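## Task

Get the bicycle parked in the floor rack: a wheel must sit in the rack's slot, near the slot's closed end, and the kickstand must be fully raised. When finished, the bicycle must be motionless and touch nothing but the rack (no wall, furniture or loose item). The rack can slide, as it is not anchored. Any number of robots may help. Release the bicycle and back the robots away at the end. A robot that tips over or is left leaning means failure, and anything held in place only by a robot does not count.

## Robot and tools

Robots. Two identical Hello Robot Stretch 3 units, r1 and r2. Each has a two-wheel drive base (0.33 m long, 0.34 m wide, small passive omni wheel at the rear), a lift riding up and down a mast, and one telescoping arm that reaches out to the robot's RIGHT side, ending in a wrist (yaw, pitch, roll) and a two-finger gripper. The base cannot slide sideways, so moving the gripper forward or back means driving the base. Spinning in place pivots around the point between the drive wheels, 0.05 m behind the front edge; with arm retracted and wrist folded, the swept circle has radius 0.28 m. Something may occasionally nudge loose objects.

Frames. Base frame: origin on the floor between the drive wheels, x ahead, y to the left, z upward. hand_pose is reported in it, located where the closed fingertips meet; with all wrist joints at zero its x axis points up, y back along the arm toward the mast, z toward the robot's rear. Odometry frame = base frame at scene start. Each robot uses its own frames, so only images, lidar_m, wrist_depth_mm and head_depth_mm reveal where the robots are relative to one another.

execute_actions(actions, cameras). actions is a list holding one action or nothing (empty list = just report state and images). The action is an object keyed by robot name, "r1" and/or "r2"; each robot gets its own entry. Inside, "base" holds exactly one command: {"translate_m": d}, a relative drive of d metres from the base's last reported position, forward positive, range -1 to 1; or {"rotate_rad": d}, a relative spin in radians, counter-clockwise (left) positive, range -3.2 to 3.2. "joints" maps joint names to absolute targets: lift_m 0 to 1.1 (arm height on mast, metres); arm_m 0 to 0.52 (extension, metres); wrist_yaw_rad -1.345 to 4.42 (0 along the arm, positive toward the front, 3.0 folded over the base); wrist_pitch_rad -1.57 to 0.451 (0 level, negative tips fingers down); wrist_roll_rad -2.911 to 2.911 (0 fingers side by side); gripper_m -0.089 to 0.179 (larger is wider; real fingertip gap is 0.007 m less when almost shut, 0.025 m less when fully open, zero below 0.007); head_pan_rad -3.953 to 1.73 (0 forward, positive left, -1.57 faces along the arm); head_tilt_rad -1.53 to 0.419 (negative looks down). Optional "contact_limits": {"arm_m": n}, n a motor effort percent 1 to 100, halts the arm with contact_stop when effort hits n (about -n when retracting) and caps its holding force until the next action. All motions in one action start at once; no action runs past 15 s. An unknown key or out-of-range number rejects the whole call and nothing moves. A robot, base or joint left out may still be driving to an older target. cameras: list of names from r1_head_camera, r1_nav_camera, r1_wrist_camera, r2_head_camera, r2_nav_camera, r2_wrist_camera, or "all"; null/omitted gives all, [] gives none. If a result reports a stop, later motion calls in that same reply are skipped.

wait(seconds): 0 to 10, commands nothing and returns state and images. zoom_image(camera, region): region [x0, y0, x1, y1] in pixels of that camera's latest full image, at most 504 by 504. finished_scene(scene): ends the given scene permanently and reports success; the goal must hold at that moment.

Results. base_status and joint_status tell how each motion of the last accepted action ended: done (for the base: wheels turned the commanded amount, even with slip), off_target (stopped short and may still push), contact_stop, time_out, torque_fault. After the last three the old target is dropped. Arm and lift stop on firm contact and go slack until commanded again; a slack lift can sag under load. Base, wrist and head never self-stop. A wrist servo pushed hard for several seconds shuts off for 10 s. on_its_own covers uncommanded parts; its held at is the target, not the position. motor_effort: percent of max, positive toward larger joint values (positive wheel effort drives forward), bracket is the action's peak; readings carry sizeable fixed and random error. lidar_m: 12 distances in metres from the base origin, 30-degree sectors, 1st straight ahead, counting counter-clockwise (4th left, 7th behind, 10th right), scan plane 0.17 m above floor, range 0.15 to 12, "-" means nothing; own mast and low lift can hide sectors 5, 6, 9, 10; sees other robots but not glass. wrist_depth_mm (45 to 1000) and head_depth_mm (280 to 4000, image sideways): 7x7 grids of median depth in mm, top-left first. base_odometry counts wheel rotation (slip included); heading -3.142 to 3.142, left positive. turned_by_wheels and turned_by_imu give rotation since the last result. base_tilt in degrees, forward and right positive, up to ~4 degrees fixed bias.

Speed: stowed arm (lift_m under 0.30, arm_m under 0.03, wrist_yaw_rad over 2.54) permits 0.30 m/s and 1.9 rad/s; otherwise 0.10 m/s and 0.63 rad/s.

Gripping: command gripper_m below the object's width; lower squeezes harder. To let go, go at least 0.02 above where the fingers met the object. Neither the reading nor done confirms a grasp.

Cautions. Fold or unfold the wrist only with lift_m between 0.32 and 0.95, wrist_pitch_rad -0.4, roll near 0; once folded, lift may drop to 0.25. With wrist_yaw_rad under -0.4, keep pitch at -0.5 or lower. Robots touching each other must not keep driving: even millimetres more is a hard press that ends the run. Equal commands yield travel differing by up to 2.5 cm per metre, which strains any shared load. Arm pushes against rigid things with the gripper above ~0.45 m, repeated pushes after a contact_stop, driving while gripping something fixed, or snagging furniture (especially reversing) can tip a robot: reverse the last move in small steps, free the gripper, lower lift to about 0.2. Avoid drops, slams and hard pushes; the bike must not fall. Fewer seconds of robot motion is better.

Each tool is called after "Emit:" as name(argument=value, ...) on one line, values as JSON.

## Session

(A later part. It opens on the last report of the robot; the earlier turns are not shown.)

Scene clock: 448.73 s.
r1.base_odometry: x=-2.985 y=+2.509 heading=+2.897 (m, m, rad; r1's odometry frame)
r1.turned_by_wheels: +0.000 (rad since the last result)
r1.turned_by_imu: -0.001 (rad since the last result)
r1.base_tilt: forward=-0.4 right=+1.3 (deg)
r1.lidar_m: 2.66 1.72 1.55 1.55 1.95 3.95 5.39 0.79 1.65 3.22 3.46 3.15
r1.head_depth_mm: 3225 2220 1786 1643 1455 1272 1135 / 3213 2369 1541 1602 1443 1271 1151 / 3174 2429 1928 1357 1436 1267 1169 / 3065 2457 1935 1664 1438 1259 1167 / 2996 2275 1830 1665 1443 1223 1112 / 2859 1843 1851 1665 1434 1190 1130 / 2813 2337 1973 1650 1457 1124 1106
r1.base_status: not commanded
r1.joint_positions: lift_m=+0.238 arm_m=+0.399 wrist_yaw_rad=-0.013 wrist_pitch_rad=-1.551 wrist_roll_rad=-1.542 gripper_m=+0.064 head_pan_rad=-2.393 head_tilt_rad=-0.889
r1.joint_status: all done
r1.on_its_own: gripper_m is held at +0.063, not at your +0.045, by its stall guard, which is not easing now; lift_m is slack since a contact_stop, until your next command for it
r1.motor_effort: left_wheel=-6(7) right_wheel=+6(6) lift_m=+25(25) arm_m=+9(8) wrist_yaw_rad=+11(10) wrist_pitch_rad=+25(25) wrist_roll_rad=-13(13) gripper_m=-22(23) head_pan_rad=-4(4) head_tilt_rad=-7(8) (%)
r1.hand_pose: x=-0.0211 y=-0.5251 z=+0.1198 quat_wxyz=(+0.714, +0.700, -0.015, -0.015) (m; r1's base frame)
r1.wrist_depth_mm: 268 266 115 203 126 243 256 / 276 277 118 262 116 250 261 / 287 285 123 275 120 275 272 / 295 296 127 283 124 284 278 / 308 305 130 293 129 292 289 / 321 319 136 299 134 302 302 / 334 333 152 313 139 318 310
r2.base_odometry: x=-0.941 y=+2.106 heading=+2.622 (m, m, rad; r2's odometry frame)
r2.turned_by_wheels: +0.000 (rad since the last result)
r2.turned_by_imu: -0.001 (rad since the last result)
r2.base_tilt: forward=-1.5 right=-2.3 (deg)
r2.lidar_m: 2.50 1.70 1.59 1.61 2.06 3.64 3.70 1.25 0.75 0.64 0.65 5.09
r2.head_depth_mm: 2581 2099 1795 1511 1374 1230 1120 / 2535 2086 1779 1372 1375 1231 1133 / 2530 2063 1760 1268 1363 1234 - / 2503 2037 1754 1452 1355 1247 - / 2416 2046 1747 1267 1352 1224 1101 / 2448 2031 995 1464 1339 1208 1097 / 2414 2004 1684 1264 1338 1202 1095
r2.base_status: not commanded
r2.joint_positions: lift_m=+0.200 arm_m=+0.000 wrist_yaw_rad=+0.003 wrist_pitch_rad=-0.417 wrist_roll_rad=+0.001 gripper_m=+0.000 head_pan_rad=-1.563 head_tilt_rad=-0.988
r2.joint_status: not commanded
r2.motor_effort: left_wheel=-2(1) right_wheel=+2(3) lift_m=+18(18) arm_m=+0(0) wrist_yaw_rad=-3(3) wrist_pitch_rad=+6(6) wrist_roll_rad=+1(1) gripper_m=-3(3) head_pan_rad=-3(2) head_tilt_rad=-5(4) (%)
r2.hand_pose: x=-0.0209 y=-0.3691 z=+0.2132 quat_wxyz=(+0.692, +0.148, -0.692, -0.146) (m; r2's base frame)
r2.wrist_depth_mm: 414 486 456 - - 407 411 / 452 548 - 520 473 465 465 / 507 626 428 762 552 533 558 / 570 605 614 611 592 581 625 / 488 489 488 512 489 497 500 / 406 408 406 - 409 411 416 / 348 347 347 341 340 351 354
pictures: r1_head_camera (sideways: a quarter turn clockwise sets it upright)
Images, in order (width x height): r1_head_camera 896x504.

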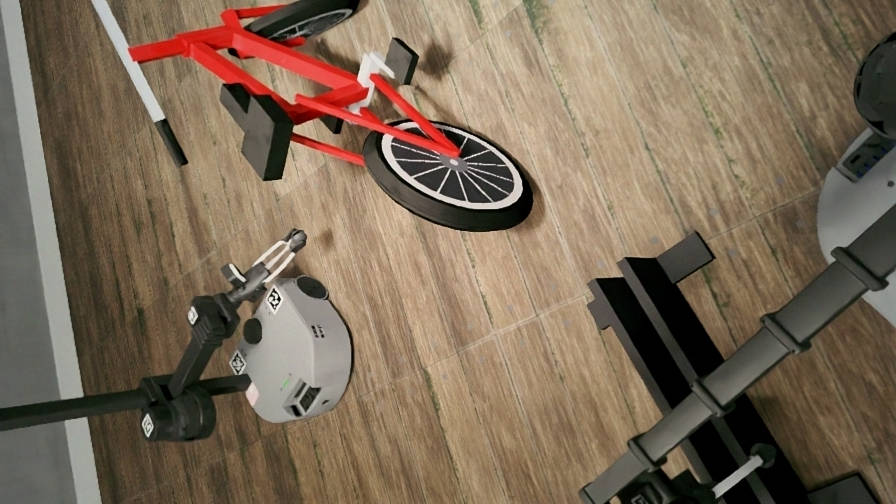

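Emit:
execute_actions(actions=[{"r1": {"joints": {"gripper_m": 0.179}}}], cameras=[])

Emit:
execute_actions(actions=[{"r1": {"joints": {"lift_m": 0.4, "wrist_pitch_rad": -1.5, "wrist_roll_rad": -1.57, "wrist_yaw_rad": 0.0}}}], cameras=[])

Emit:
execute_actions(actions=[{"r1": {"base": {"translate_m": -1.0}, "joints": {"lift_m": 0.8, "arm_m": 0.3, "head_pan_rad": -1.57, "head_tilt_rad": -0.9}}}], cameras=["r1_head_camera", "r1_wrist_camera"])

Scene clock: 464.87 s.
r1.base_odometry: x=-2.985 y=+2.509 heading=+2.898 (m, m, rad; r1's odometry frame)
r1.turned_by_wheels: +0.000 (rad since the last result)
r1.turned_by_imu: +0.000 (rad since the last result)
r1.base_tilt: forward=-0.4 right=+1.4 (deg)
r1.lidar_m: 2.66 1.72 1.55 1.55 1.96 3.95 5.46 0.79 1.65 3.21 3.44 3.15
r1.head_depth_mm: 3201 2224 1790 1648 1451 1276 1135 / 3218 2377 1542 1605 1444 1269 1151 / 3171 2449 1923 1353 1442 1267 1167 / 3045 2447 1925 1671 1441 1257 1169 / 2970 2281 1824 1669 1434 1222 1109 / 2861 1831 1842 1656 1436 1190 1126 / 2809 2343 1957 1663 1461 1112 1108
r1.base_status: not commanded
r1.joint_positions: lift_m=+0.238 arm_m=+0.400 wrist_yaw_rad=-0.003 wrist_pitch_rad=-1.502 wrist_roll_rad=-1.564 gripper_m=+0.179 head_pan_rad=-2.393 head_tilt_rad=-0.889
r1.joint_status: all done
r1.on_its_own: lift_m is slack since a contact_stop, until your next command for it
r1.motor_effort: left_wheel=-1(6) right_wheel=+0(6) lift_m=+25(25) arm_m=+4(9) wrist_yaw_rad=+2(10) wrist_pitch_rad=+1(25) wrist_roll_rad=-3(13) gripper_m=+1(83) head_pan_rad=-4(4) head_tilt_rad=-8(8) (%)
r1.hand_pose: x=-0.0213 y=-0.5383 z=+0.1191 quat_wxyz=(+0.731, +0.682, -0.003, -0.004) (m; r1's base frame)
r1.wrist_depth_mm: 256 257 111 207 113 260 264 / 265 265 114 263 116 267 271 / 274 274 119 269 120 280 281 / 282 282 122 281 124 291 289 / 292 290 127 286 129 300 300 / 302 306 131 286 304 309 - / 314 316 136 229 318 323 326
r2.base_odometry: x=-0.941 y=+2.106 heading=+2.622 (m, m, rad; r2's odometry frame)
r2.turned_by_wheels: +0.000 (rad since the last result)
r2.turned_by_imu: -0.001 (rad since the last result)
r2.base_tilt: forward=-1.4 right=-2.3 (deg)
r2.lidar_m: 2.50 1.70 1.59 1.61 2.06 3.64 3.69 1.22 0.75 0.64 0.65 5.09
r2.head_depth_mm: 2575 2115 1812 1511 1386 1241 1124 / 2530 2104 1780 1367 1372 1235 1129 / 2525 2083 1769 1270 1354 1223 - / 2468 2066 1759 1451 1356 1240 - / 2470 2048 1742 1270 1351 1211 1096 / 2464 2017 1001 1464 1342 1205 1097 / 2427 2016 1674 1274 1341 1205 1086
r2.base_status: not commanded
r2.joint_positions: lift_m=+0.200 arm_m=+0.000 wrist_yaw_rad=+0.003 wrist_pitch_rad=-0.417 wrist_roll_rad=+0.001 gripper_m=+0.000 head_pan_rad=-1.563 head_tilt_rad=-0.988
r2.joint_status: not commanded
r2.motor_effort: left_wheel=-2(2) right_wheel=+3(2) lift_m=+18(18) arm_m=+0(0) wrist_yaw_rad=-3(3) wrist_pitch_rad=+6(6) wrist_roll_rad=+1(1) gripper_m=-2(3) head_pan_rad=-2(3) head_tilt_rad=-4(4) (%)
r2.hand_pose: x=-0.0209 y=-0.3691 z=+0.2132 quat_wxyz=(+0.692, +0.148, -0.692, -0.146) (m; r2's base frame)
r2.wrist_depth_mm: 412 483 450 - - 409 410 / 454 543 - 525 476 466 461 / 510 625 429 760 560 532 562 / 585 610 608 609 582 591 618 / 489 488 492 513 491 493 496 / 408 411 408 - 412 414 413 / 347 349 349 339 342 354 356
pictures: none
No camera images: the call's "cameras" was empty. Leave "cameras" out to get every camera's image.

Scene clock: 467.17 s.
r1.base_odometry: x=-2.985 y=+2.509 heading=+2.898 (m, m, rad; r1's odometry frame)
r1.turned_by_wheels: +0.000 (rad since the last result)
r1.turned_by_imu: +0.000 (rad since the last result)
r1.base_tilt: forward=-0.5 right=+1.4 (deg)
r1.lidar_m: 2.66 1.72 1.55 1.55 1.96 3.95 5.44 0.79 1.65 3.20 3.46 3.14
r1.head_depth_mm: 3239 2241 1793 1642 1452 1267 1168 / 3230 2388 1534 1602 1450 1271 1150 / 3178 2453 1937 1353 1443 1267 1168 / 3036 2443 1921 1670 1449 1254 1177 / 2949 2280 1834 1667 1433 1231 1111 / 2887 1835 1862 1657 1433 1195 1123 / 2828 2361 1968 1657 1462 1135 1107
r1.base_status: not commanded
r1.joint_positions: lift_m=+0.399 arm_m=+0.400 wrist_yaw_rad=-0.003 wrist_pitch_rad=-1.501 wrist_roll_rad=-1.564 gripper_m=+0.179 head_pan_rad=-2.393 head_tilt_rad=-0.889
r1.joint_status: all done
r1.motor_effort: left_wheel=-1(1) right_wheel=+0(0) lift_m=+41(44) arm_m=+4(4) wrist_yaw_rad=+1(2) wrist_pitch_rad=+0(1) wrist_roll_rad=-3(3) gripper_m=+1(1) head_pan_rad=-3(4) head_tilt_rad=-8(8) (%)
r1.hand_pose: x=-0.0213 y=-0.5385 z=+0.2806 quat_wxyz=(+0.731, +0.682, -0.003, -0.004) (m; r1's base frame)
r1.wrist_depth_mm: 407 407 406 263 414 414 421 / 418 421 415 318 408 431 431 / 425 433 438 370 436 441 445 / 445 449 445 442 460 462 459 / 464 463 458 458 467 477 475 / - 484 482 480 488 494 - / 499 504 496 500 510 507 512
r2.base_odometry: x=-0.941 y=+2.106 heading=+2.622 (m, m, rad; r2's odometry frame)
r2.turned_by_wheels: +0.000 (rad since the last result)
r2.turned_by_imu: +0.000 (rad since the last result)
r2.base_tilt: forward=-1.4 right=-2.3 (deg)
r2.lidar_m: 2.51 1.70 1.58 1.61 2.06 3.63 3.71 3.40 0.75 0.64 0.65 5.09
r2.head_depth_mm: 2547 2101 1794 1504 1383 1236 1123 / 2520 2076 1787 1371 1368 1224 1134 / 2490 2062 1758 1271 1352 1228 - / 2457 2030 1739 1454 1360 1235 - / 2452 2048 1748 1257 1358 1216 1101 / 2421 2014 995 1463 1353 1204 1099 / 2439 2016 1681 1266 1344 1216 1091
r2.base_status: not commanded
r2.joint_positions: lift_m=+0.200 arm_m=+0.000 wrist_yaw_rad=+0.003 wrist_pitch_rad=-0.417 wrist_roll_rad=+0.001 gripper_m=+0.000 head_pan_rad=-1.563 head_tilt_rad=-0.988
r2.joint_status: not commanded
r2.motor_effort: left_wheel=-2(1) right_wheel=+2(3) lift_m=+18(18) arm_m=+0(0) wrist_yaw_rad=-3(3) wrist_pitch_rad=+6(6) wrist_roll_rad=+1(1) gripper_m=-2(2) head_pan_rad=-2(3) head_tilt_rad=-4(4) (%)
r2.hand_pose: x=-0.0209 y=-0.3691 z=+0.2132 quat_wxyz=(+0.692, +0.148, -0.692, -0.146) (m; r2's base frame)
r2.wrist_depth_mm: 412 489 457 - - 410 411 / 452 549 - 529 476 464 456 / 504 625 426 763 548 535 555 / 584 607 608 615 589 586 627 / 484 489 492 508 492 495 497 / 408 406 405 - 409 414 415 / 345 349 349 340 342 353 355
pictures: none
No camera images: the call's "cameras" was empty. Leave "cameras" out to get every camera's image.

Scene clock: 478.60 s.
r1.base_odometry: x=-2.014 y=+2.267 heading=+2.897 (m, m, rad; r1's odometry frame)
r1.turned_by_wheels: +0.000 (rad since the last result)
r1.turned_by_imu: -0.005 (rad since the last result)
r1.base_tilt: forward=-0.4 right=+1.4 (deg)
r1.lidar_m: 3.26 2.10 1.93 1.94 2.39 4.65 4.71 3.11 0.60 0.51 0.52 4.07
r1.head_depth_mm: 2504 2439 2053 - - - 1119 / 2623 2549 - 1631 1367 1276 1132 / 2737 2526 - 996 1281 1222 1139 / 2781 2283 1594 933 1356 1220 1138 / 2882 2419 1908 1627 1100 1219 1126 / 2952 2450 1975 1658 1093 1209 1129 / 3007 2417 1961 1654 1425 1238 1126
r1.base_status: done
r1.joint_positions: lift_m=+0.799 arm_m=+0.300 wrist_yaw_rad=-0.002 wrist_pitch_rad=-1.500 wrist_roll_rad=-1.565 gripper_m=+0.179 head_pan_rad=-1.577 head_tilt_rad=-0.889
r1.joint_status: all done
r1.motor_effort: left_wheel=-1(6) right_wheel=+1(1) lift_m=+42(43) arm_m=-4(3) wrist_yaw_rad=+2(2) wrist_pitch_rad=+0(1) wrist_roll_rad=-3(3) gripper_m=+1(2) head_pan_rad=+4(46) head_tilt_rad=-7(9) (%)
r1.hand_pose: x=-0.0213 y=-0.4395 z=+0.6806 quat_wxyz=(+0.731, +0.682, -0.003, -0.003) (m; r1's base frame)
r1.wrist_depth_mm: 775 778 775 782 529 790 809 / 824 817 812 808 525 298 739 / 840 828 824 850 711 306 715 / - - 852 858 639 330 886 / 882 - 900 896 728 380 925 / 911 947 930 950 938 408 - / 945 980 963 966 612 542 -
r2.base_odometry: x=-0.941 y=+2.106 heading=+2.622 (m, m, rad; r2's odometry frame)
r2.turned_by_wheels: +0.000 (rad since the last result)
r2.turned_by_imu: -0.002 (rad since the last result)
r2.base_tilt: forward=-1.5 right=-2.3 (deg)
r2.lidar_m: 2.51 1.70 1.59 1.61 2.06 3.63 3.70 3.40 0.76 0.64 0.65 5.09
r2.head_depth_mm: 2600 2121 1790 1517 1385 1241 1119 / 2558 2082 1785 1373 1379 1237 1127 / 813 2027 1573 1270 1366 1230 - / 2433 1991 1564 1451 1363 1234 - / 2443 2024 1691 1251 1346 1222 1106 / 2484 2034 993 1456 1345 1204 1103 / 2403 1996 1683 1266 1339 1201 1092
r2.base_status: not commanded
r2.joint_positions: lift_m=+0.200 arm_m=+0.000 wrist_yaw_rad=+0.003 wrist_pitch_rad=-0.417 wrist_roll_rad=+0.001 gripper_m=+0.000 head_pan_rad=-1.563 head_tilt_rad=-0.988
r2.joint_status: not commanded
r2.motor_effort: left_wheel=-1(2) right_wheel=+3(2) lift_m=+18(18) arm_m=+0(0) wrist_yaw_rad=-3(3) wrist_pitch_rad=+6(6) wrist_roll_rad=+1(1) gripper_m=-4(2) head_pan_rad=-2(2) head_tilt_rad=-4(4) (%)
r2.hand_pose: x=-0.0209 y=-0.3691 z=+0.2132 quat_wxyz=(+0.692, +0.148, -0.692, -0.146) (m; r2's base frame)
r2.wrist_depth_mm: 415 489 458 - 952 408 413 / 454 551 - 530 475 466 463 / 505 636 427 770 559 531 551 / 581 605 606 613 584 589 625 / 484 489 491 510 493 498 495 / 404 404 406 - 409 410 414 / 346 348 347 343 341 358 353
pictures: r1_head_camera (sideways: a quarter turn clockwise sets it upright), r1_wrist_camera
Images, in order (width x height): r1_head_camera 896x504, r1_wrist_camera 644x364.

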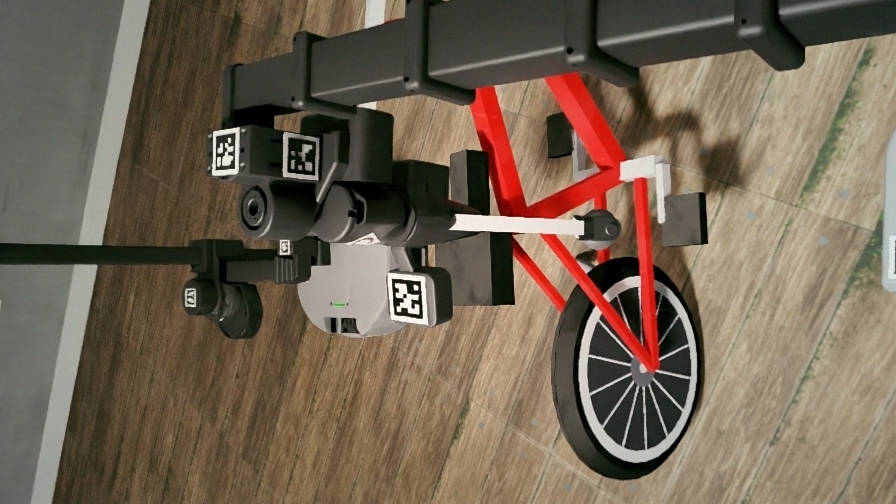

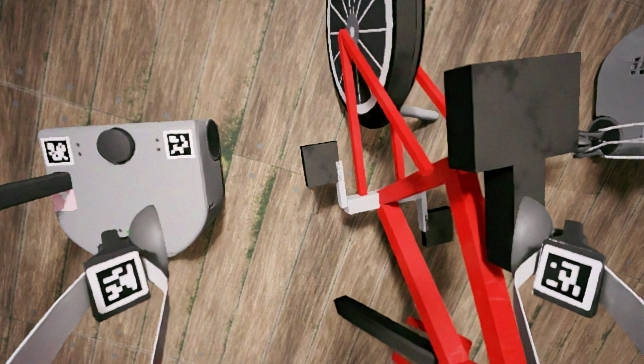

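Emit:
execute_actions(actions=[{"r1": {"base": {"translate_m": 0.025}, "joints": {"arm_m": 0.49, "lift_m": 0.7}}}], cameras=["r1_wrist_camera"])

Scene clock: 487.37 s.
r1.base_odometry: x=-2.039 y=+2.273 heading=+2.897 (m, m, rad; r1's odometry frame)
r1.turned_by_wheels: +0.000 (rad since the last result)
r1.turned_by_imu: +0.000 (rad since the last result)
r1.base_tilt: forward=-0.4 right=+1.4 (deg)
r1.lidar_m: 3.28 2.09 1.92 1.93 2.39 4.68 4.76 3.12 0.61 0.51 0.52 4.05
r1.head_depth_mm: 2519 2462 1984 1568 1128 - - / 2616 2521 2060 - 1277 1259 1123 / 2703 2504 1844 1642 1363 1210 1145 / 2753 1516 1600 985 1359 1221 1140 / 2876 2434 1966 1653 1094 1215 1129 / 2973 2402 1967 1660 1090 1205 1130 / 3028 2422 1968 1661 1430 1236 1126
r1.base_status: done
r1.joint_positions: lift_m=+0.701 arm_m=+0.490 wrist_yaw_rad=-0.002 wrist_pitch_rad=-1.500 wrist_roll_rad=-1.565 gripper_m=+0.179 head_pan_rad=-1.577 head_tilt_rad=-0.889
r1.joint_status: all done
r1.motor_effort: left_wheel=-1(4) right_wheel=+1(4) lift_m=+9(39) arm_m=+4(5) wrist_yaw_rad=+2(2) wrist_pitch_rad=+0(0) wrist_roll_rad=-3(3) gripper_m=+1(0) head_pan_rad=+4(4) head_tilt_rad=-8(7) (%)
r1.hand_pose: x=-0.0213 y=-0.6289 z=+0.5822 quat_wxyz=(+0.732, +0.682, -0.003, -0.003) (m; r1's base frame)
r1.wrist_depth_mm: 685 691 675 711 715 692 701 / 707 713 710 395 712 733 604 / 721 725 730 204 222 750 603 / - 764 526 211 229 777 727 / - 777 770 220 812 801 804 / 805 807 828 309 830 829 - / 835 841 840 479 836 879 874
r2.base_odometry: x=-0.941 y=+2.106 heading=+2.622 (m, m, rad; r2's odometry frame)
r2.turned_by_wheels: +0.000 (rad since the last result)
r2.turned_by_imu: -0.001 (rad since the last result)
r2.base_tilt: forward=-1.5 right=-2.3 (deg)
r2.lidar_m: 2.50 1.70 1.59 1.61 2.06 3.63 3.70 3.40 0.75 0.64 0.66 5.11
r2.head_depth_mm: 2569 2104 1783 1485 1385 1225 1121 / 2536 2080 1764 1371 1369 1232 1135 / 1412 718 992 1267 1352 1223 - / 2306 1986 1574 1446 1361 1234 - / 2443 2022 1692 1259 1348 1228 1096 / 2441 2028 991 1446 1341 1205 1094 / 2409 2000 1693 1267 1337 1204 1088
r2.base_status: not commanded
r2.joint_positions: lift_m=+0.200 arm_m=+0.000 wrist_yaw_rad=+0.003 wrist_pitch_rad=-0.417 wrist_roll_rad=+0.001 gripper_m=+0.000 head_pan_rad=-1.563 head_tilt_rad=-0.988
r2.joint_status: not commanded
r2.motor_effort: left_wheel=-2(2) right_wheel=+3(2) lift_m=+18(18) arm_m=+0(0) wrist_yaw_rad=-3(3) wrist_pitch_rad=+6(6) wrist_roll_rad=+1(1) gripper_m=-2(2) head_pan_rad=-2(2) head_tilt_rad=-4(4) (%)
r2.hand_pose: x=-0.0209 y=-0.3691 z=+0.2132 quat_wxyz=(+0.692, +0.148, -0.692, -0.146) (m; r2's base frame)
r2.wrist_depth_mm: 409 485 453 - 939 414 406 / 455 542 - 530 473 460 466 / 511 625 428 782 555 532 564 / 572 609 608 612 583 596 624 / 485 488 483 508 498 496 492 / 408 406 406 - 409 409 414 / 351 349 348 339 340 349 352
pictures: r1_wrist_camera
Images, in order (width x height): r1_wrist_camera 644x364.

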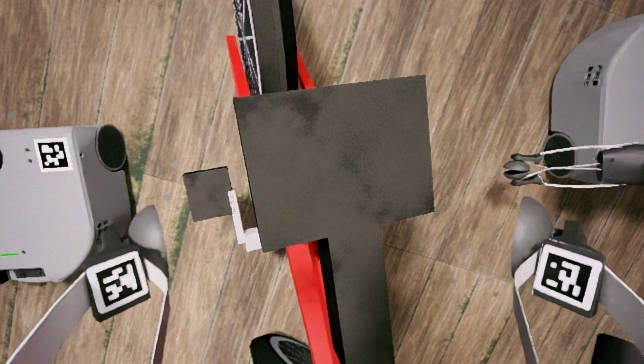

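Emit:
execute_actions(actions=[{"r1": {"base": {"translate_m": -0.045}}}], cameras=[])

Emit:
execute_actions(actions=[{"r1": {"joints": {"lift_m": 0.6}}}], cameras=["r1_wrist_camera", "r2_head_camera"])

Scene clock: 498.27 s.
r1.base_odometry: x=-1.995 y=+2.262 heading=+2.897 (m, m, rad; r1's odometry frame)
r1.turned_by_wheels: +0.000 (rad since the last result)
r1.turned_by_imu: -0.001 (rad since the last result)
r1.base_tilt: forward=-0.5 right=+1.4 (deg)
r1.lidar_m: 3.29 2.10 1.94 1.95 2.41 4.64 4.67 3.11 0.58 0.52 0.52 4.09
r1.head_depth_mm: 2499 2439 2007 1010 1075 - - / 2602 2529 2052 - 1364 1254 1124 / 2706 2540 1833 1663 1283 1248 1142 / 2766 2363 1429 1187 1383 1205 1135 / 2867 2353 1898 1637 1108 1218 1130 / 2917 2435 1959 1653 1091 1210 1125 / 3049 2410 1952 1664 1401 1214 1122
r1.base_status: done
r1.joint_positions: lift_m=+0.701 arm_m=+0.490 wrist_yaw_rad=-0.002 wrist_pitch_rad=-1.500 wrist_roll_rad=-1.565 gripper_m=+0.179 head_pan_rad=-1.577 head_tilt_rad=-0.889
r1.joint_status: not commanded
r1.motor_effort: left_wheel=-1(6) right_wheel=+1(3) lift_m=+9(9) arm_m=+4(4) wrist_yaw_rad=+0(1) wrist_pitch_rad=+0(0) wrist_roll_rad=-3(3) gripper_m=+0(1) head_pan_rad=+4(4) head_tilt_rad=-7(6) (%)
r1.hand_pose: x=-0.0213 y=-0.6289 z=+0.5822 quat_wxyz=(+0.732, +0.682, -0.003, -0.003) (m; r1's base frame)
r1.wrist_depth_mm: 695 668 363 195 213 707 620 / 716 716 710 198 215 712 599 / 720 745 734 205 222 746 587 / - 758 526 218 781 762 778 / - 787 789 253 795 807 808 / 800 836 828 474 832 847 - / 843 858 844 456 881 864 532
r2.base_odometry: x=-0.941 y=+2.106 heading=+2.622 (m, m, rad; r2's odometry frame)
r2.turned_by_wheels: +0.000 (rad since the last result)
r2.turned_by_imu: -0.001 (rad since the last result)
r2.base_tilt: forward=-1.4 right=-2.3 (deg)
r2.lidar_m: 2.50 1.70 1.59 1.62 2.06 3.64 3.72 3.41 0.76 0.64 0.65 5.10
r2.head_depth_mm: 2570 2123 1798 1499 1375 1235 1123 / 2528 2087 1781 1367 1380 1229 1131 / 2521 796 1577 1280 1356 1232 - / 711 772 1574 1444 1356 1235 - / 2465 2047 1672 1262 1354 1212 1105 / 2455 2028 998 1472 1344 1215 1089 / 2428 2005 1695 1257 1332 1209 1090
r2.base_status: not commanded
r2.joint_positions: lift_m=+0.200 arm_m=+0.000 wrist_yaw_rad=+0.003 wrist_pitch_rad=-0.417 wrist_roll_rad=+0.001 gripper_m=+0.000 head_pan_rad=-1.563 head_tilt_rad=-0.988
r2.joint_status: not commanded
r2.motor_effort: left_wheel=-1(2) right_wheel=+2(3) lift_m=+18(18) arm_m=+0(0) wrist_yaw_rad=-4(3) wrist_pitch_rad=+6(6) wrist_roll_rad=+1(1) gripper_m=-2(2) head_pan_rad=-3(2) head_tilt_rad=-4(4) (%)
r2.hand_pose: x=-0.0209 y=-0.3691 z=+0.2132 quat_wxyz=(+0.692, +0.148, -0.692, -0.146) (m; r2's base frame)
r2.wrist_depth_mm: 412 488 454 - - 411 410 / 453 548 - 526 476 462 459 / 509 629 429 768 555 528 560 / 584 604 608 608 590 591 623 / 484 486 487 516 489 498 489 / 406 409 410 - 409 410 413 / 348 350 349 340 341 353 355
pictures: none
No camera images: the call's "cameras" was empty. Leave "cameras" out to get every camera's image.

Scene clock: 500.00 s.
r1.base_odometry: x=-1.995 y=+2.262 heading=+2.897 (m, m, rad; r1's odometry frame)
r1.turned_by_wheels: +0.000 (rad since the last result)
r1.turned_by_imu: +0.000 (rad since the last result)
r1.base_tilt: forward=-0.5 right=+1.5 (deg)
r1.lidar_m: 3.29 2.10 1.93 1.95 2.41 4.64 4.69 3.10 0.58 0.52 0.52 4.09
r1.head_depth_mm: 2482 2440 1999 1013 1087 1227 1152 / 2600 2445 1988 1705 1417 - - / 2669 2462 2165 994 1279 1247 1142 / 2753 2273 1608 948 1389 1211 1141 / 2872 2378 1831 1622 1109 1223 1125 / 2939 2437 1959 1665 1088 1211 1128 / 3021 2425 1967 1659 1403 1221 1121
r1.base_status: not commanded
r1.joint_positions: lift_m=+0.601 arm_m=+0.490 wrist_yaw_rad=-0.002 wrist_pitch_rad=-1.500 wrist_roll_rad=-1.565 gripper_m=+0.179 head_pan_rad=-1.577 head_tilt_rad=-0.889
r1.joint_status: all done
r1.motor_effort: left_wheel=-1(1) right_wheel=+1(1) lift_m=+9(9) arm_m=+4(4) wrist_yaw_rad=+1(2) wrist_pitch_rad=+0(0) wrist_roll_rad=-3(3) gripper_m=+1(2) head_pan_rad=+4(4) head_tilt_rad=-6(7) (%)
r1.hand_pose: x=-0.0213 y=-0.6289 z=+0.4822 quat_wxyz=(+0.732, +0.682, -0.003, -0.003) (m; r1's base frame)
r1.wrist_depth_mm: 587 586 92 99 107 117 610 / 621 611 95 102 110 121 582 / 620 636 97 105 114 125 579 / - 641 99 108 118 674 680 / - 681 104 115 121 693 684 / - 718 714 154 125 724 - / 728 724 732 223 130 758 755
r2.base_odometry: x=-0.941 y=+2.106 heading=+2.622 (m, m, rad; r2's odometry frame)
r2.turned_by_wheels: +0.000 (rad since the last result)
r2.turned_by_imu: +0.000 (rad since the last result)
r2.base_tilt: forward=-1.5 right=-2.3 (deg)
r2.lidar_m: 2.51 1.70 1.59 1.61 2.06 3.63 3.69 3.41 0.75 0.64 0.65 5.11
r2.head_depth_mm: 2590 2127 1786 1494 1377 1228 1114 / 2545 2091 1779 1372 1377 1236 1139 / 2496 2097 994 1261 1353 1226 - / 969 775 979 1454 1354 1247 - / 2485 2035 1679 1260 1340 1213 1099 / 2457 2038 991 1464 1345 1204 1100 / 2435 2011 1682 1266 1337 1202 1089
r2.base_status: not commanded
r2.joint_positions: lift_m=+0.200 arm_m=+0.000 wrist_yaw_rad=+0.003 wrist_pitch_rad=-0.417 wrist_roll_rad=+0.001 gripper_m=+0.000 head_pan_rad=-1.563 head_tilt_rad=-0.988
r2.joint_status: not commanded
r2.motor_effort: left_wheel=-2(2) right_wheel=+3(2) lift_m=+18(18) arm_m=+0(0) wrist_yaw_rad=-3(2) wrist_pitch_rad=+6(6) wrist_roll_rad=+1(1) gripper_m=-2(2) head_pan_rad=-2(3) head_tilt_rad=-4(4) (%)
r2.hand_pose: x=-0.0209 y=-0.3691 z=+0.2132 quat_wxyz=(+0.692, +0.148, -0.692, -0.146) (m; r2's base frame)
r2.wrist_depth_mm: 410 488 457 - - 408 411 / 458 543 - 532 476 461 461 / 508 635 428 772 553 535 563 / 581 618 608 617 583 577 621 / 486 485 488 512 488 493 494 / 409 404 409 - 410 410 413 / 349 349 350 340 342 351 352
pictures: r1_wrist_camera, r2_head_camera (sideways: a quarter turn clockwise sets it upright)
Images, in order (width x height): r1_wrist_camera 644x364, r2_head_camera 896x504.

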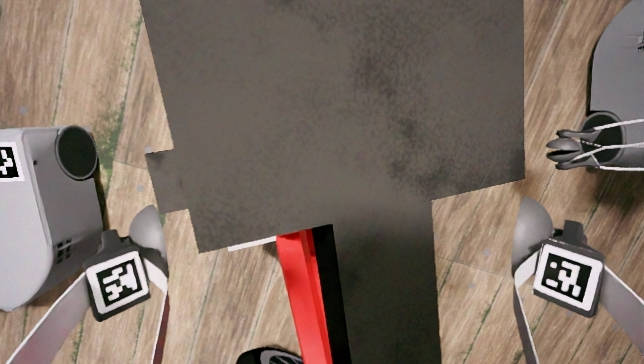

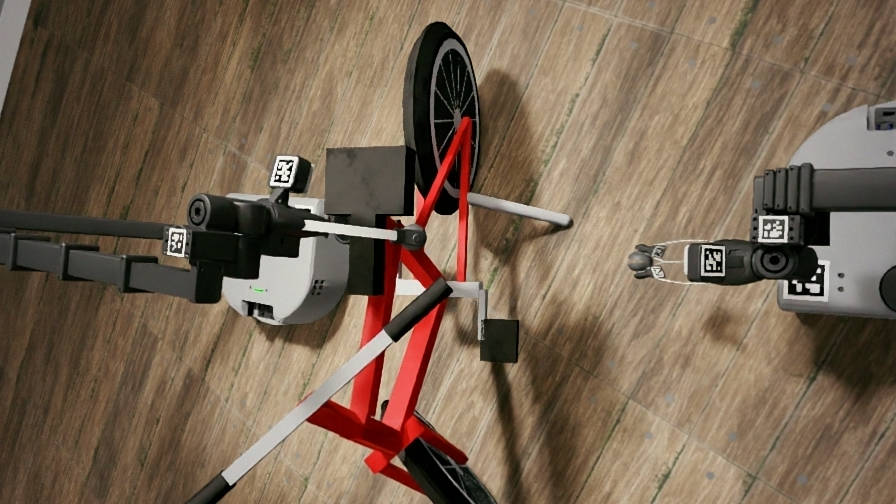

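Emit:
execute_actions(actions=[{"r1": {"base": {"translate_m": -0.015}}}], cameras=[])

Emit:
execute_actions(actions=[{"r1": {"joints": {"gripper_m": 0.02}}}], cameras=[])

Emit:
execute_actions(actions=[{"r1": {"joints": {"arm_m": 0.32, "wrist_pitch_rad": -1.25, "lift_m": 0.615}}}], cameras=["r1_wrist_camera", "r2_head_camera", "r2_wrist_camera"])

Scene clock: 513.00 s.
r1.base_odometry: x=-1.980 y=+2.258 heading=+2.897 (m, m, rad; r1's odometry frame)
r1.turned_by_wheels: +0.000 (rad since the last result)
r1.turned_by_imu: +0.000 (rad since the last result)
r1.base_tilt: forward=-0.5 right=+1.5 (deg)
r1.lidar_m: 3.32 2.10 1.94 1.96 2.41 4.62 4.69 3.09 0.58 0.52 0.52 4.10
r1.head_depth_mm: 2508 2459 1998 1577 1089 1220 1145 / 2614 2465 1998 1713 1415 - - / 2698 2441 2145 1000 1367 1245 1139 / 2657 2275 1600 960 1376 1205 1138 / 2865 2351 1741 1595 1117 1221 1127 / 2921 2422 1967 1655 1093 1209 1128 / 3014 2418 1965 1646 1125 1220 1126
r1.base_status: done
r1.joint_positions: lift_m=+0.601 arm_m=+0.490 wrist_yaw_rad=-0.002 wrist_pitch_rad=-1.500 wrist_roll_rad=-1.565 gripper_m=+0.179 head_pan_rad=-1.577 head_tilt_rad=-0.889
r1.joint_status: not commanded
r1.motor_effort: left_wheel=-1(5) right_wheel=+1(3) lift_m=+9(9) arm_m=+4(4) wrist_yaw_rad=+1(2) wrist_pitch_rad=+0(0) wrist_roll_rad=-3(3) gripper_m=+1(1) head_pan_rad=+4(4) head_tilt_rad=-7(6) (%)
r1.hand_pose: x=-0.0213 y=-0.6289 z=+0.4822 quat_wxyz=(+0.732, +0.682, -0.003, -0.003) (m; r1's base frame)
r1.wrist_depth_mm: 586 595 92 99 107 117 604 / 607 608 94 102 110 120 600 / 628 630 97 105 114 124 548 / - 656 99 109 117 664 671 / - 677 682 137 121 696 698 / - 697 705 197 125 720 - / 735 719 732 361 130 751 751
r2.base_odometry: x=-0.941 y=+2.106 heading=+2.622 (m, m, rad; r2's odometry frame)
r2.turned_by_wheels: +0.000 (rad since the last result)
r2.turned_by_imu: -0.001 (rad since the last result)
r2.base_tilt: forward=-1.5 right=-2.3 (deg)
r2.lidar_m: 2.50 1.70 1.59 1.61 2.07 3.63 3.71 3.40 0.75 0.64 0.65 5.09
r2.head_depth_mm: 2587 2141 1791 1505 1377 1240 1121 / 2513 2083 1766 1364 1371 1232 1132 / 2518 2071 992 1267 1364 1233 - / 1266 779 977 1451 1361 1238 - / 2460 1946 1684 1266 1347 1212 1096 / 2428 2029 989 1474 1352 1203 1089 / 2417 2016 1700 1272 1338 1196 1088
r2.base_status: not commanded
r2.joint_positions: lift_m=+0.200 arm_m=+0.000 wrist_yaw_rad=+0.003 wrist_pitch_rad=-0.417 wrist_roll_rad=+0.001 gripper_m=+0.000 head_pan_rad=-1.563 head_tilt_rad=-0.988
r2.joint_status: not commanded
r2.motor_effort: left_wheel=-1(2) right_wheel=+3(2) lift_m=+18(18) arm_m=+0(0) wrist_yaw_rad=-3(3) wrist_pitch_rad=+6(6) wrist_roll_rad=+1(1) gripper_m=-2(2) head_pan_rad=-2(2) head_tilt_rad=-4(4) (%)
r2.hand_pose: x=-0.0209 y=-0.3691 z=+0.2132 quat_wxyz=(+0.692, +0.148, -0.692, -0.146) (m; r2's base frame)
r2.wrist_depth_mm: 410 490 456 - - 405 413 / 453 549 - 534 475 465 464 / 515 631 426 769 552 539 561 / 577 613 602 606 585 592 625 / 488 486 490 512 491 488 494 / 407 406 408 - 409 411 410 / 347 345 348 339 342 352 354
pictures: none
No camera images: the call's "cameras" was empty. Leave "cameras" out to get every camera's image.

Scene clock: 515.07 s.
r1.base_odometry: x=-1.980 y=+2.258 heading=+2.897 (m, m, rad; r1's odometry frame)
r1.turned_by_wheels: +0.000 (rad since the last result)
r1.turned_by_imu: +0.000 (rad since the last result)
r1.base_tilt: forward=-0.5 right=+1.4 (deg)
r1.lidar_m: 3.32 2.11 1.94 1.96 2.40 4.63 4.66 3.09 0.57 0.52 0.53 4.08
r1.head_depth_mm: 2490 2457 1989 1566 1088 1220 1154 / 2592 2441 1997 1715 - - - / 2679 2444 2157 1001 1315 1249 1144 / 2639 2271 1601 950 1362 1207 1142 / 2882 2334 1740 1608 1115 1217 1128 / 2901 2416 1956 1655 1092 1214 1129 / 3004 2407 1966 1653 1125 1219 1125
r1.base_status: not commanded
r1.joint_positions: lift_m=+0.601 arm_m=+0.490 wrist_yaw_rad=+0.002 wrist_pitch_rad=-1.446 wrist_roll_rad=-1.574 gripper_m=+0.021 head_pan_rad=-1.577 head_tilt_rad=-0.889
r1.joint_status: all done
r1.on_its_own: wrist_pitch_rad is at rest, and its effort (-26) is outside its rest range (-20 to +32)
r1.motor_effort: left_wheel=-1(1) right_wheel=+2(2) lift_m=+9(9) arm_m=+1(4) wrist_yaw_rad=-3(2) wrist_pitch_rad=-26(27) wrist_roll_rad=+1(3) gripper_m=-18(90) head_pan_rad=+4(3) head_tilt_rad=-6(7) (%)
r1.hand_pose: x=-0.0213 y=-0.6431 z=+0.4823 quat_wxyz=(+0.750, +0.662, +0.002, +0.001) (m; r1's base frame)
r1.wrist_depth_mm: 563 87 93 101 112 621 558 / 592 90 96 105 115 655 554 / 595 93 98 107 119 661 549 / 635 391 101 112 681 709 712 / 640 646 447 117 124 720 741 / 671 684 696 121 129 760 776 / 687 705 708 127 745 788 805
r2.base_odometry: x=-0.941 y=+2.106 heading=+2.622 (m, m, rad; r2's odometry frame)
r2.turned_by_wheels: +0.000 (rad since the last result)
r2.turned_by_imu: +0.000 (rad since the last result)
r2.base_tilt: forward=-1.5 right=-2.3 (deg)
r2.lidar_m: 2.50 1.70 1.59 1.61 2.06 3.63 3.70 3.41 0.76 0.64 0.65 5.11
r2.head_depth_mm: 2563 2125 1814 1501 1375 1234 1120 / 2534 2076 1770 1369 1370 1232 1134 / 2523 2094 990 1268 1362 1217 - / 1258 780 977 1458 1357 1241 - / 2491 1947 1680 1268 1350 1214 1098 / 2445 2038 996 1468 1347 1209 1097 / 2426 2013 1706 1273 1336 1200 1094
r2.base_status: not commanded
r2.joint_positions: lift_m=+0.200 arm_m=+0.000 wrist_yaw_rad=+0.003 wrist_pitch_rad=-0.417 wrist_roll_rad=+0.001 gripper_m=+0.000 head_pan_rad=-1.563 head_tilt_rad=-0.988
r2.joint_status: not commanded
r2.motor_effort: left_wheel=-1(2) right_wheel=+2(2) lift_m=+18(18) arm_m=+0(0) wrist_yaw_rad=-3(3) wrist_pitch_rad=+6(6) wrist_roll_rad=+1(1) gripper_m=-3(2) head_pan_rad=-3(3) head_tilt_rad=-5(4) (%)
r2.hand_pose: x=-0.0209 y=-0.3691 z=+0.2132 quat_wxyz=(+0.692, +0.148, -0.692, -0.146) (m; r2's base frame)
r2.wrist_depth_mm: 410 481 456 - - 405 412 / 457 545 - 533 472 467 467 / 512 625 427 773 555 536 564 / 576 616 606 612 590 583 613 / 484 482 491 508 492 493 500 / 412 402 407 - 410 414 411 / 349 350 349 340 344 354 352
pictures: none
No camera images: the call's "cameras" was empty. Leave "cameras" out to get every camera's image.

Scene clock: 517.57 s.
r1.base_odometry: x=-1.980 y=+2.258 heading=+2.898 (m, m, rad; r1's odometry frame)
r1.turned_by_wheels: +0.000 (rad since the last result)
r1.turned_by_imu: +0.000 (rad since the last result)
r1.base_tilt: forward=-0.5 right=+1.4 (deg)
r1.lidar_m: 3.32 2.11 1.94 1.95 2.40 4.62 4.67 3.09 0.53 0.48 0.49 4.10
r1.head_depth_mm: 2476 2462 1997 1607 1012 1131 1147 / 2594 2436 1995 1645 - - 1135 / 2711 2421 1977 - 1101 1245 1139 / 2656 2352 1597 1633 954 1204 1136 / 2889 2351 1733 1658 992 1205 1125 / 2908 2394 1974 1658 1430 1199 1126 / 2998 2397 1975 1663 1428 1194 1125
r1.base_status: not commanded
r1.joint_positions: lift_m=+0.614 arm_m=+0.321 wrist_yaw_rad=+0.007 wrist_pitch_rad=-1.193 wrist_roll_rad=-1.579 gripper_m=+0.021 head_pan_rad=-1.577 head_tilt_rad=-0.889
r1.joint_status: wrist_pitch_rad off_target (ended at -1.193, target -1.250); the others done
r1.on_its_own: wrist_pitch_rad is at rest, and its effort (-28) is outside its rest range (-20 to +32)
r1.motor_effort: left_wheel=+4(8) right_wheel=-5(9) lift_m=+36(50) arm_m=-6(9) wrist_yaw_rad=-6(5) wrist_pitch_rad=-28(43) wrist_roll_rad=+4(3) gripper_m=-16(18) head_pan_rad=+4(4) head_tilt_rad=-7(6) (%)
r1.hand_pose: x=-0.0208 y=-0.5377 z=+0.5061 quat_wxyz=(+0.827, +0.562, +0.006, +0.005) (m; r1's base frame)
r1.wrist_depth_mm: 514 536 95 106 120 761 725 / 517 550 98 109 124 698 703 / 538 402 100 113 128 692 546 / 545 409 105 120 793 922 - / 572 595 442 125 133 943 - / 584 624 665 131 139 976 - / 587 641 689 139 897 - -
r2.base_odometry: x=-0.941 y=+2.106 heading=+2.622 (m, m, rad; r2's odometry frame)
r2.turned_by_wheels: +0.000 (rad since the last result)
r2.turned_by_imu: +0.000 (rad since the last result)
r2.base_tilt: forward=-1.5 right=-2.3 (deg)
r2.lidar_m: 2.51 1.70 1.59 1.61 2.06 3.64 3.69 3.38 0.82 0.73 0.83 5.10
r2.head_depth_mm: 2586 2110 1784 1480 1386 1238 1123 / 2519 2093 1777 1350 1371 1231 1130 / 2521 1971 1050 1307 1367 1230 - / 878 962 1123 1499 1353 1234 - / 2458 2030 1624 1451 1347 1218 1099 / 2420 1979 1145 1483 1342 1215 1099 / 2408 1967 1726 1337 1345 1199 1090
r2.base_status: not commanded
r2.joint_positions: lift_m=+0.200 arm_m=+0.000 wrist_yaw_rad=+0.003 wrist_pitch_rad=-0.417 wrist_roll_rad=+0.001 gripper_m=+0.000 head_pan_rad=-1.563 head_tilt_rad=-0.988
r2.joint_status: not commanded
r2.motor_effort: left_wheel=-2(1) right_wheel=+2(3) lift_m=+18(18) arm_m=+0(0) wrist_yaw_rad=-4(3) wrist_pitch_rad=+6(6) wrist_roll_rad=+1(1) gripper_m=-2(3) head_pan_rad=-2(3) head_tilt_rad=-5(4) (%)
r2.hand_pose: x=-0.0209 y=-0.3691 z=+0.2132 quat_wxyz=(+0.692, +0.148, -0.692, -0.146) (m; r2's base frame)
r2.wrist_depth_mm: 452 519 - - 631 460 461 / 483 568 - 515 509 504 500 / 540 635 762 814 573 562 727 / 607 608 615 616 587 600 621 / 483 484 490 512 494 494 496 / 407 405 406 - 409 413 411 / 350 348 354 341 343 351 353
pictures: r1_wrist_camera, r2_head_camera (sideways: a quarter turn clockwise sets it upright), r2_wrist_camera
Images, in order (width x height): r1_wrist_camera 644x364, r2_head_camera 896x504, r2_wrist_camera 644x364.

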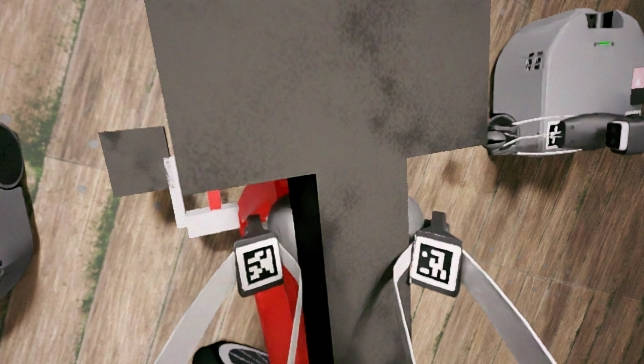

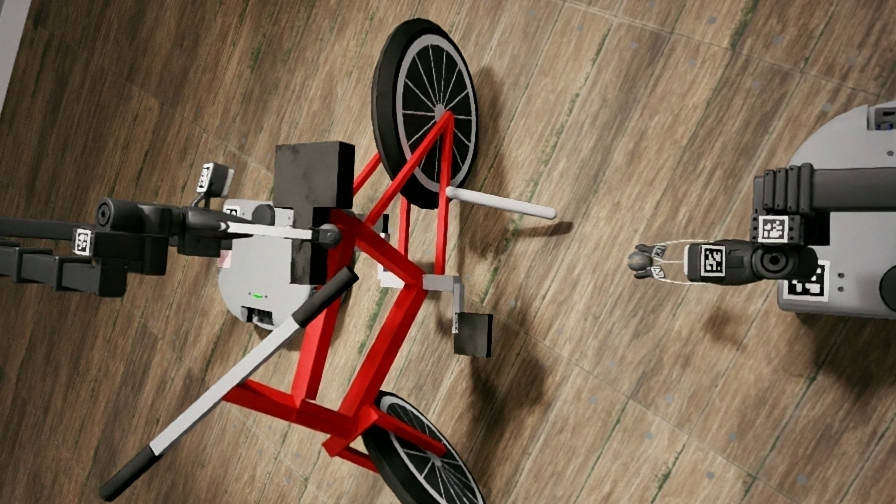

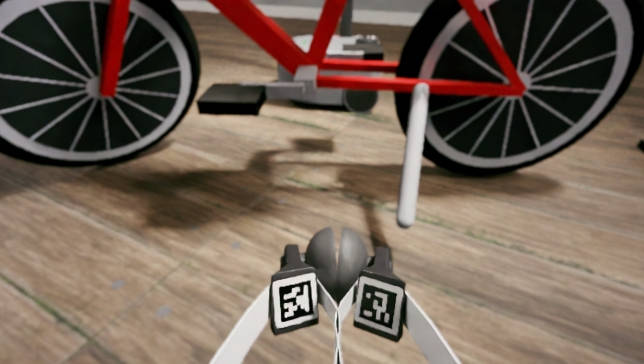

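Emit:
execute_actions(actions=[{"r1": {"joints": {"arm_m": 0.3, "wrist_pitch_rad": -1.2}}, "r2": {"joints": {"lift_m": 0.08, "arm_m": 0.27}}}], cameras=["r2_head_camera"])

Emit:
execute_actions(actions=[{"r2": {"base": {"translate_m": -0.27}, "joints": {"wrist_yaw_rad": -0.05}}}], cameras=["r2_head_camera", "r2_wrist_camera"])

Scene clock: 531.50 s.
r1.base_odometry: x=-1.980 y=+2.258 heading=+2.897 (m, m, rad; r1's odometry frame)
r1.turned_by_wheels: +0.000 (rad since the last result)
r1.turned_by_imu: -0.001 (rad since the last result)
r1.base_tilt: forward=-0.5 right=+1.5 (deg)
r1.lidar_m: 3.30 2.11 1.94 1.96 2.41 4.63 4.68 3.10 0.53 0.48 0.49 4.09
r1.head_depth_mm: 2494 2474 1992 1643 994 1182 1153 / 2604 2451 1988 1713 - - - / 2712 2435 1984 - 1095 1248 1138 / 2655 2360 1662 1592 967 1206 1140 / 2880 2418 1606 1657 1010 1202 1127 / 2925 2417 1958 1658 1431 1200 1127 / 2961 2396 1972 1653 1428 1198 1124
r1.base_status: not commanded
r1.joint_positions: lift_m=+0.614 arm_m=+0.300 wrist_yaw_rad=+0.007 wrist_pitch_rad=-1.167 wrist_roll_rad=-1.579 gripper_m=+0.021 head_pan_rad=-1.577 head_tilt_rad=-0.889
r1.joint_status: all done
r1.motor_effort: left_wheel=+3(4) right_wheel=-4(5) lift_m=+36(36) arm_m=-5(7) wrist_yaw_rad=-6(6) wrist_pitch_rad=-16(28) wrist_roll_rad=+3(3) gripper_m=-15(16) head_pan_rad=+4(4) head_tilt_rad=-7(7) (%)
r1.hand_pose: x=-0.0208 y=-0.5240 z=+0.5081 quat_wxyz=(+0.834, +0.551, +0.006, +0.005) (m; r1's base frame)
r1.wrist_depth_mm: 517 523 96 107 120 763 746 / 522 542 99 110 124 489 564 / 527 399 101 113 128 496 778 / 554 402 107 120 603 958 - / 563 601 446 126 133 958 - / 570 622 660 131 141 - - / 589 633 701 139 901 - -
r2.base_odometry: x=-0.941 y=+2.106 heading=+2.622 (m, m, rad; r2's odometry frame)
r2.turned_by_wheels: +0.000 (rad since the last result)
r2.turned_by_imu: -0.001 (rad since the last result)
r2.base_tilt: forward=-1.4 right=-2.3 (deg)
r2.lidar_m: 2.51 1.70 1.59 1.61 2.06 3.64 3.70 3.43 0.83 0.73 0.81 5.10
r2.head_depth_mm: 2581 2109 1790 1479 1379 1230 1126 / 2519 2080 1754 1356 1370 1228 1130 / 2524 1980 1051 1360 1366 1217 - / 910 953 1104 1508 1388 1220 - / 2465 2065 1629 1471 1349 1214 1097 / 2472 1973 1176 1481 1343 1204 1096 / 2447 1960 1723 1338 1328 1199 1087
r2.base_status: not commanded
r2.joint_positions: lift_m=+0.080 arm_m=+0.270 wrist_yaw_rad=+0.002 wrist_pitch_rad=-0.417 wrist_roll_rad=+0.001 gripper_m=+0.000 head_pan_rad=-1.563 head_tilt_rad=-0.988
r2.joint_status: all done
r2.motor_effort: left_wheel=-2(2) right_wheel=+3(3) lift_m=+18(21) arm_m=+7(5) wrist_yaw_rad=-2(3) wrist_pitch_rad=+6(6) wrist_roll_rad=+1(1) gripper_m=-2(2) head_pan_rad=-2(1) head_tilt_rad=-4(5) (%)
r2.hand_pose: x=-0.0211 y=-0.6390 z=+0.0932 quat_wxyz=(+0.692, +0.147, -0.692, -0.146) (m; r2's base frame)
r2.wrist_depth_mm: 131 171 191 572 555 210 212 / 380 772 698 624 656 257 257 / 444 519 520 526 522 281 279 / 387 390 394 391 391 323 308 / 310 313 313 328 315 291 318 / 259 259 261 - 261 247 265 / 223 222 223 217 220 212 219
pictures: r2_head_camera (sideways: a quarter turn clockwise sets it upright)
Images, in order (width x height): r2_head_camera 896x504.

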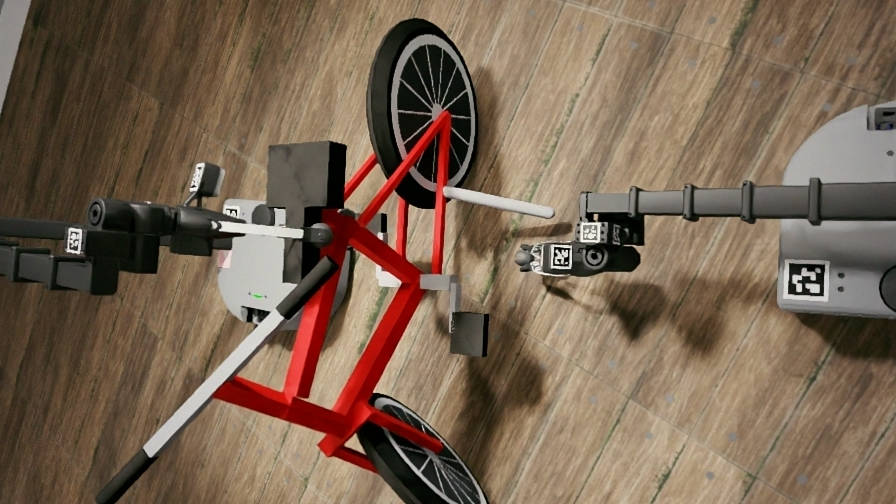

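Scene clock: 535.30 s.
r1.base_odometry: x=-1.980 y=+2.258 heading=+2.898 (m, m, rad; r1's odometry frame)
r1.turned_by_wheels: +0.000 (rad since the last result)
r1.turned_by_imu: +0.000 (rad since the last result)
r1.base_tilt: forward=-0.4 right=+1.4 (deg)
r1.lidar_m: 3.31 2.11 1.94 1.95 2.41 4.63 4.68 3.11 0.50 0.48 0.48 4.08
r1.head_depth_mm: 2489 2472 1987 1674 1009 1075 1149 / 2583 2432 1986 1704 - - - / 2699 2425 1990 - 1104 1245 1140 / 2812 2433 1984 1713 960 1225 1139 / 2878 2416 1917 1634 867 1222 1124 / 2892 2343 1599 1373 1342 1198 1124 / 3000 2412 1919 1649 1435 1196 1120
r1.base_status: not commanded
r1.joint_positions: lift_m=+0.614 arm_m=+0.300 wrist_yaw_rad=+0.009 wrist_pitch_rad=-1.173 wrist_roll_rad=-1.576 gripper_m=+0.021 head_pan_rad=-1.577 head_tilt_rad=-0.890
r1.joint_status: not commanded
r1.motor_effort: left_wheel=+3(13) right_wheel=-4(18) lift_m=+36(36) arm_m=-4(5) wrist_yaw_rad=-8(13) wrist_pitch_rad=-14(16) wrist_roll_rad=+2(3) gripper_m=-15(15) head_pan_rad=+4(4) head_tilt_rad=-6(8) (%)
r1.hand_pose: x=-0.0206 y=-0.5226 z=+0.5077 quat_wxyz=(+0.833, +0.554, +0.005, +0.005) (m; r1's base frame)
r1.wrist_depth_mm: 506 530 95 107 120 725 748 / 515 549 98 109 124 862 975 / 528 386 202 116 132 885 - / 541 574 425 121 805 926 - / 560 607 653 126 134 938 - / 564 632 653 131 141 - - / 594 631 629 138 909 - -
r2.base_odometry: x=-0.706 y=+1.972 heading=+2.622 (m, m, rad; r2's odometry frame)
r2.turned_by_wheels: +0.000 (rad since the last result)
r2.turned_by_imu: +0.001 (rad since the last result)
r2.base_tilt: forward=-1.4 right=-2.3 (deg)
r2.lidar_m: 2.68 1.81 1.70 1.73 2.21 3.39 3.46 3.28 0.82 0.80 0.99 0.98
r2.head_depth_mm: 2567 2091 1788 1453 1385 1230 1115 / 2536 2078 1771 1549 1368 1232 1128 / 2481 2080 1757 1382 1378 1229 - / 2446 2062 1750 1316 1402 1215 - / 2412 1997 1053 1447 1348 1213 1099 / 2303 963 1114 1447 1335 1214 1097 / 855 1984 1256 1460 1338 1202 1091
r2.base_status: done
r2.joint_positions: lift_m=+0.080 arm_m=+0.270 wrist_yaw_rad=-0.047 wrist_pitch_rad=-0.419 wrist_roll_rad=+0.001 gripper_m=+0.000 head_pan_rad=-1.563 head_tilt_rad=-0.988
r2.joint_status: all done
r2.motor_effort: left_wheel=-1(17) right_wheel=+2(47) lift_m=+20(20) arm_m=+4(6) wrist_yaw_rad=-3(100) wrist_pitch_rad=+6(9) wrist_roll_rad=+1(1) gripper_m=-2(10) head_pan_rad=-2(2) head_tilt_rad=-4(4) (%)
r2.hand_pose: x=-0.0321 y=-0.6388 z=+0.0928 quat_wxyz=(+0.688, +0.131, -0.695, -0.164) (m; r2's base frame)
r2.wrist_depth_mm: - 222 211 202 197 240 - / 767 634 273 271 268 264 720 / 515 513 305 300 293 299 527 / 384 387 373 334 339 398 393 / 309 313 311 325 314 316 315 / 259 259 260 - 261 261 264 / 223 223 224 217 219 226 226
pictures: r2_head_camera (sideways: a quarter turn clockwise sets it upright), r2_wrist_camera
Images, in order (width x height): r2_head_camera 896x504, r2_wrist_camera 644x364.

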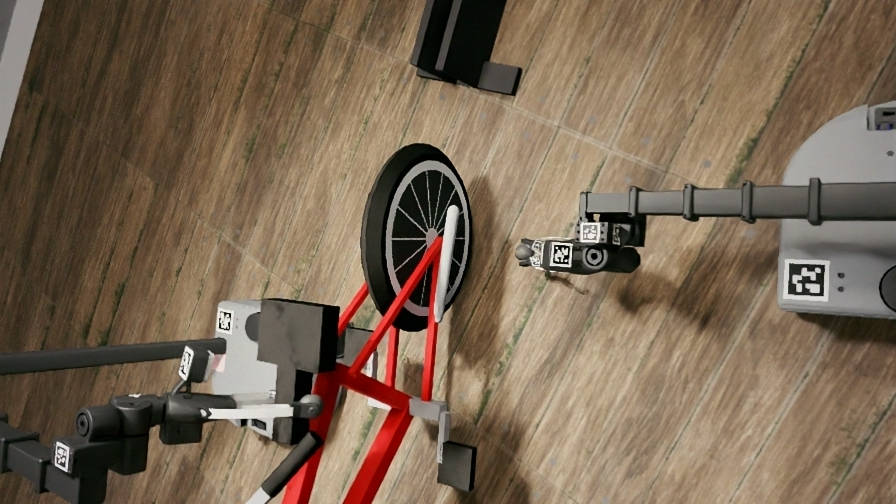

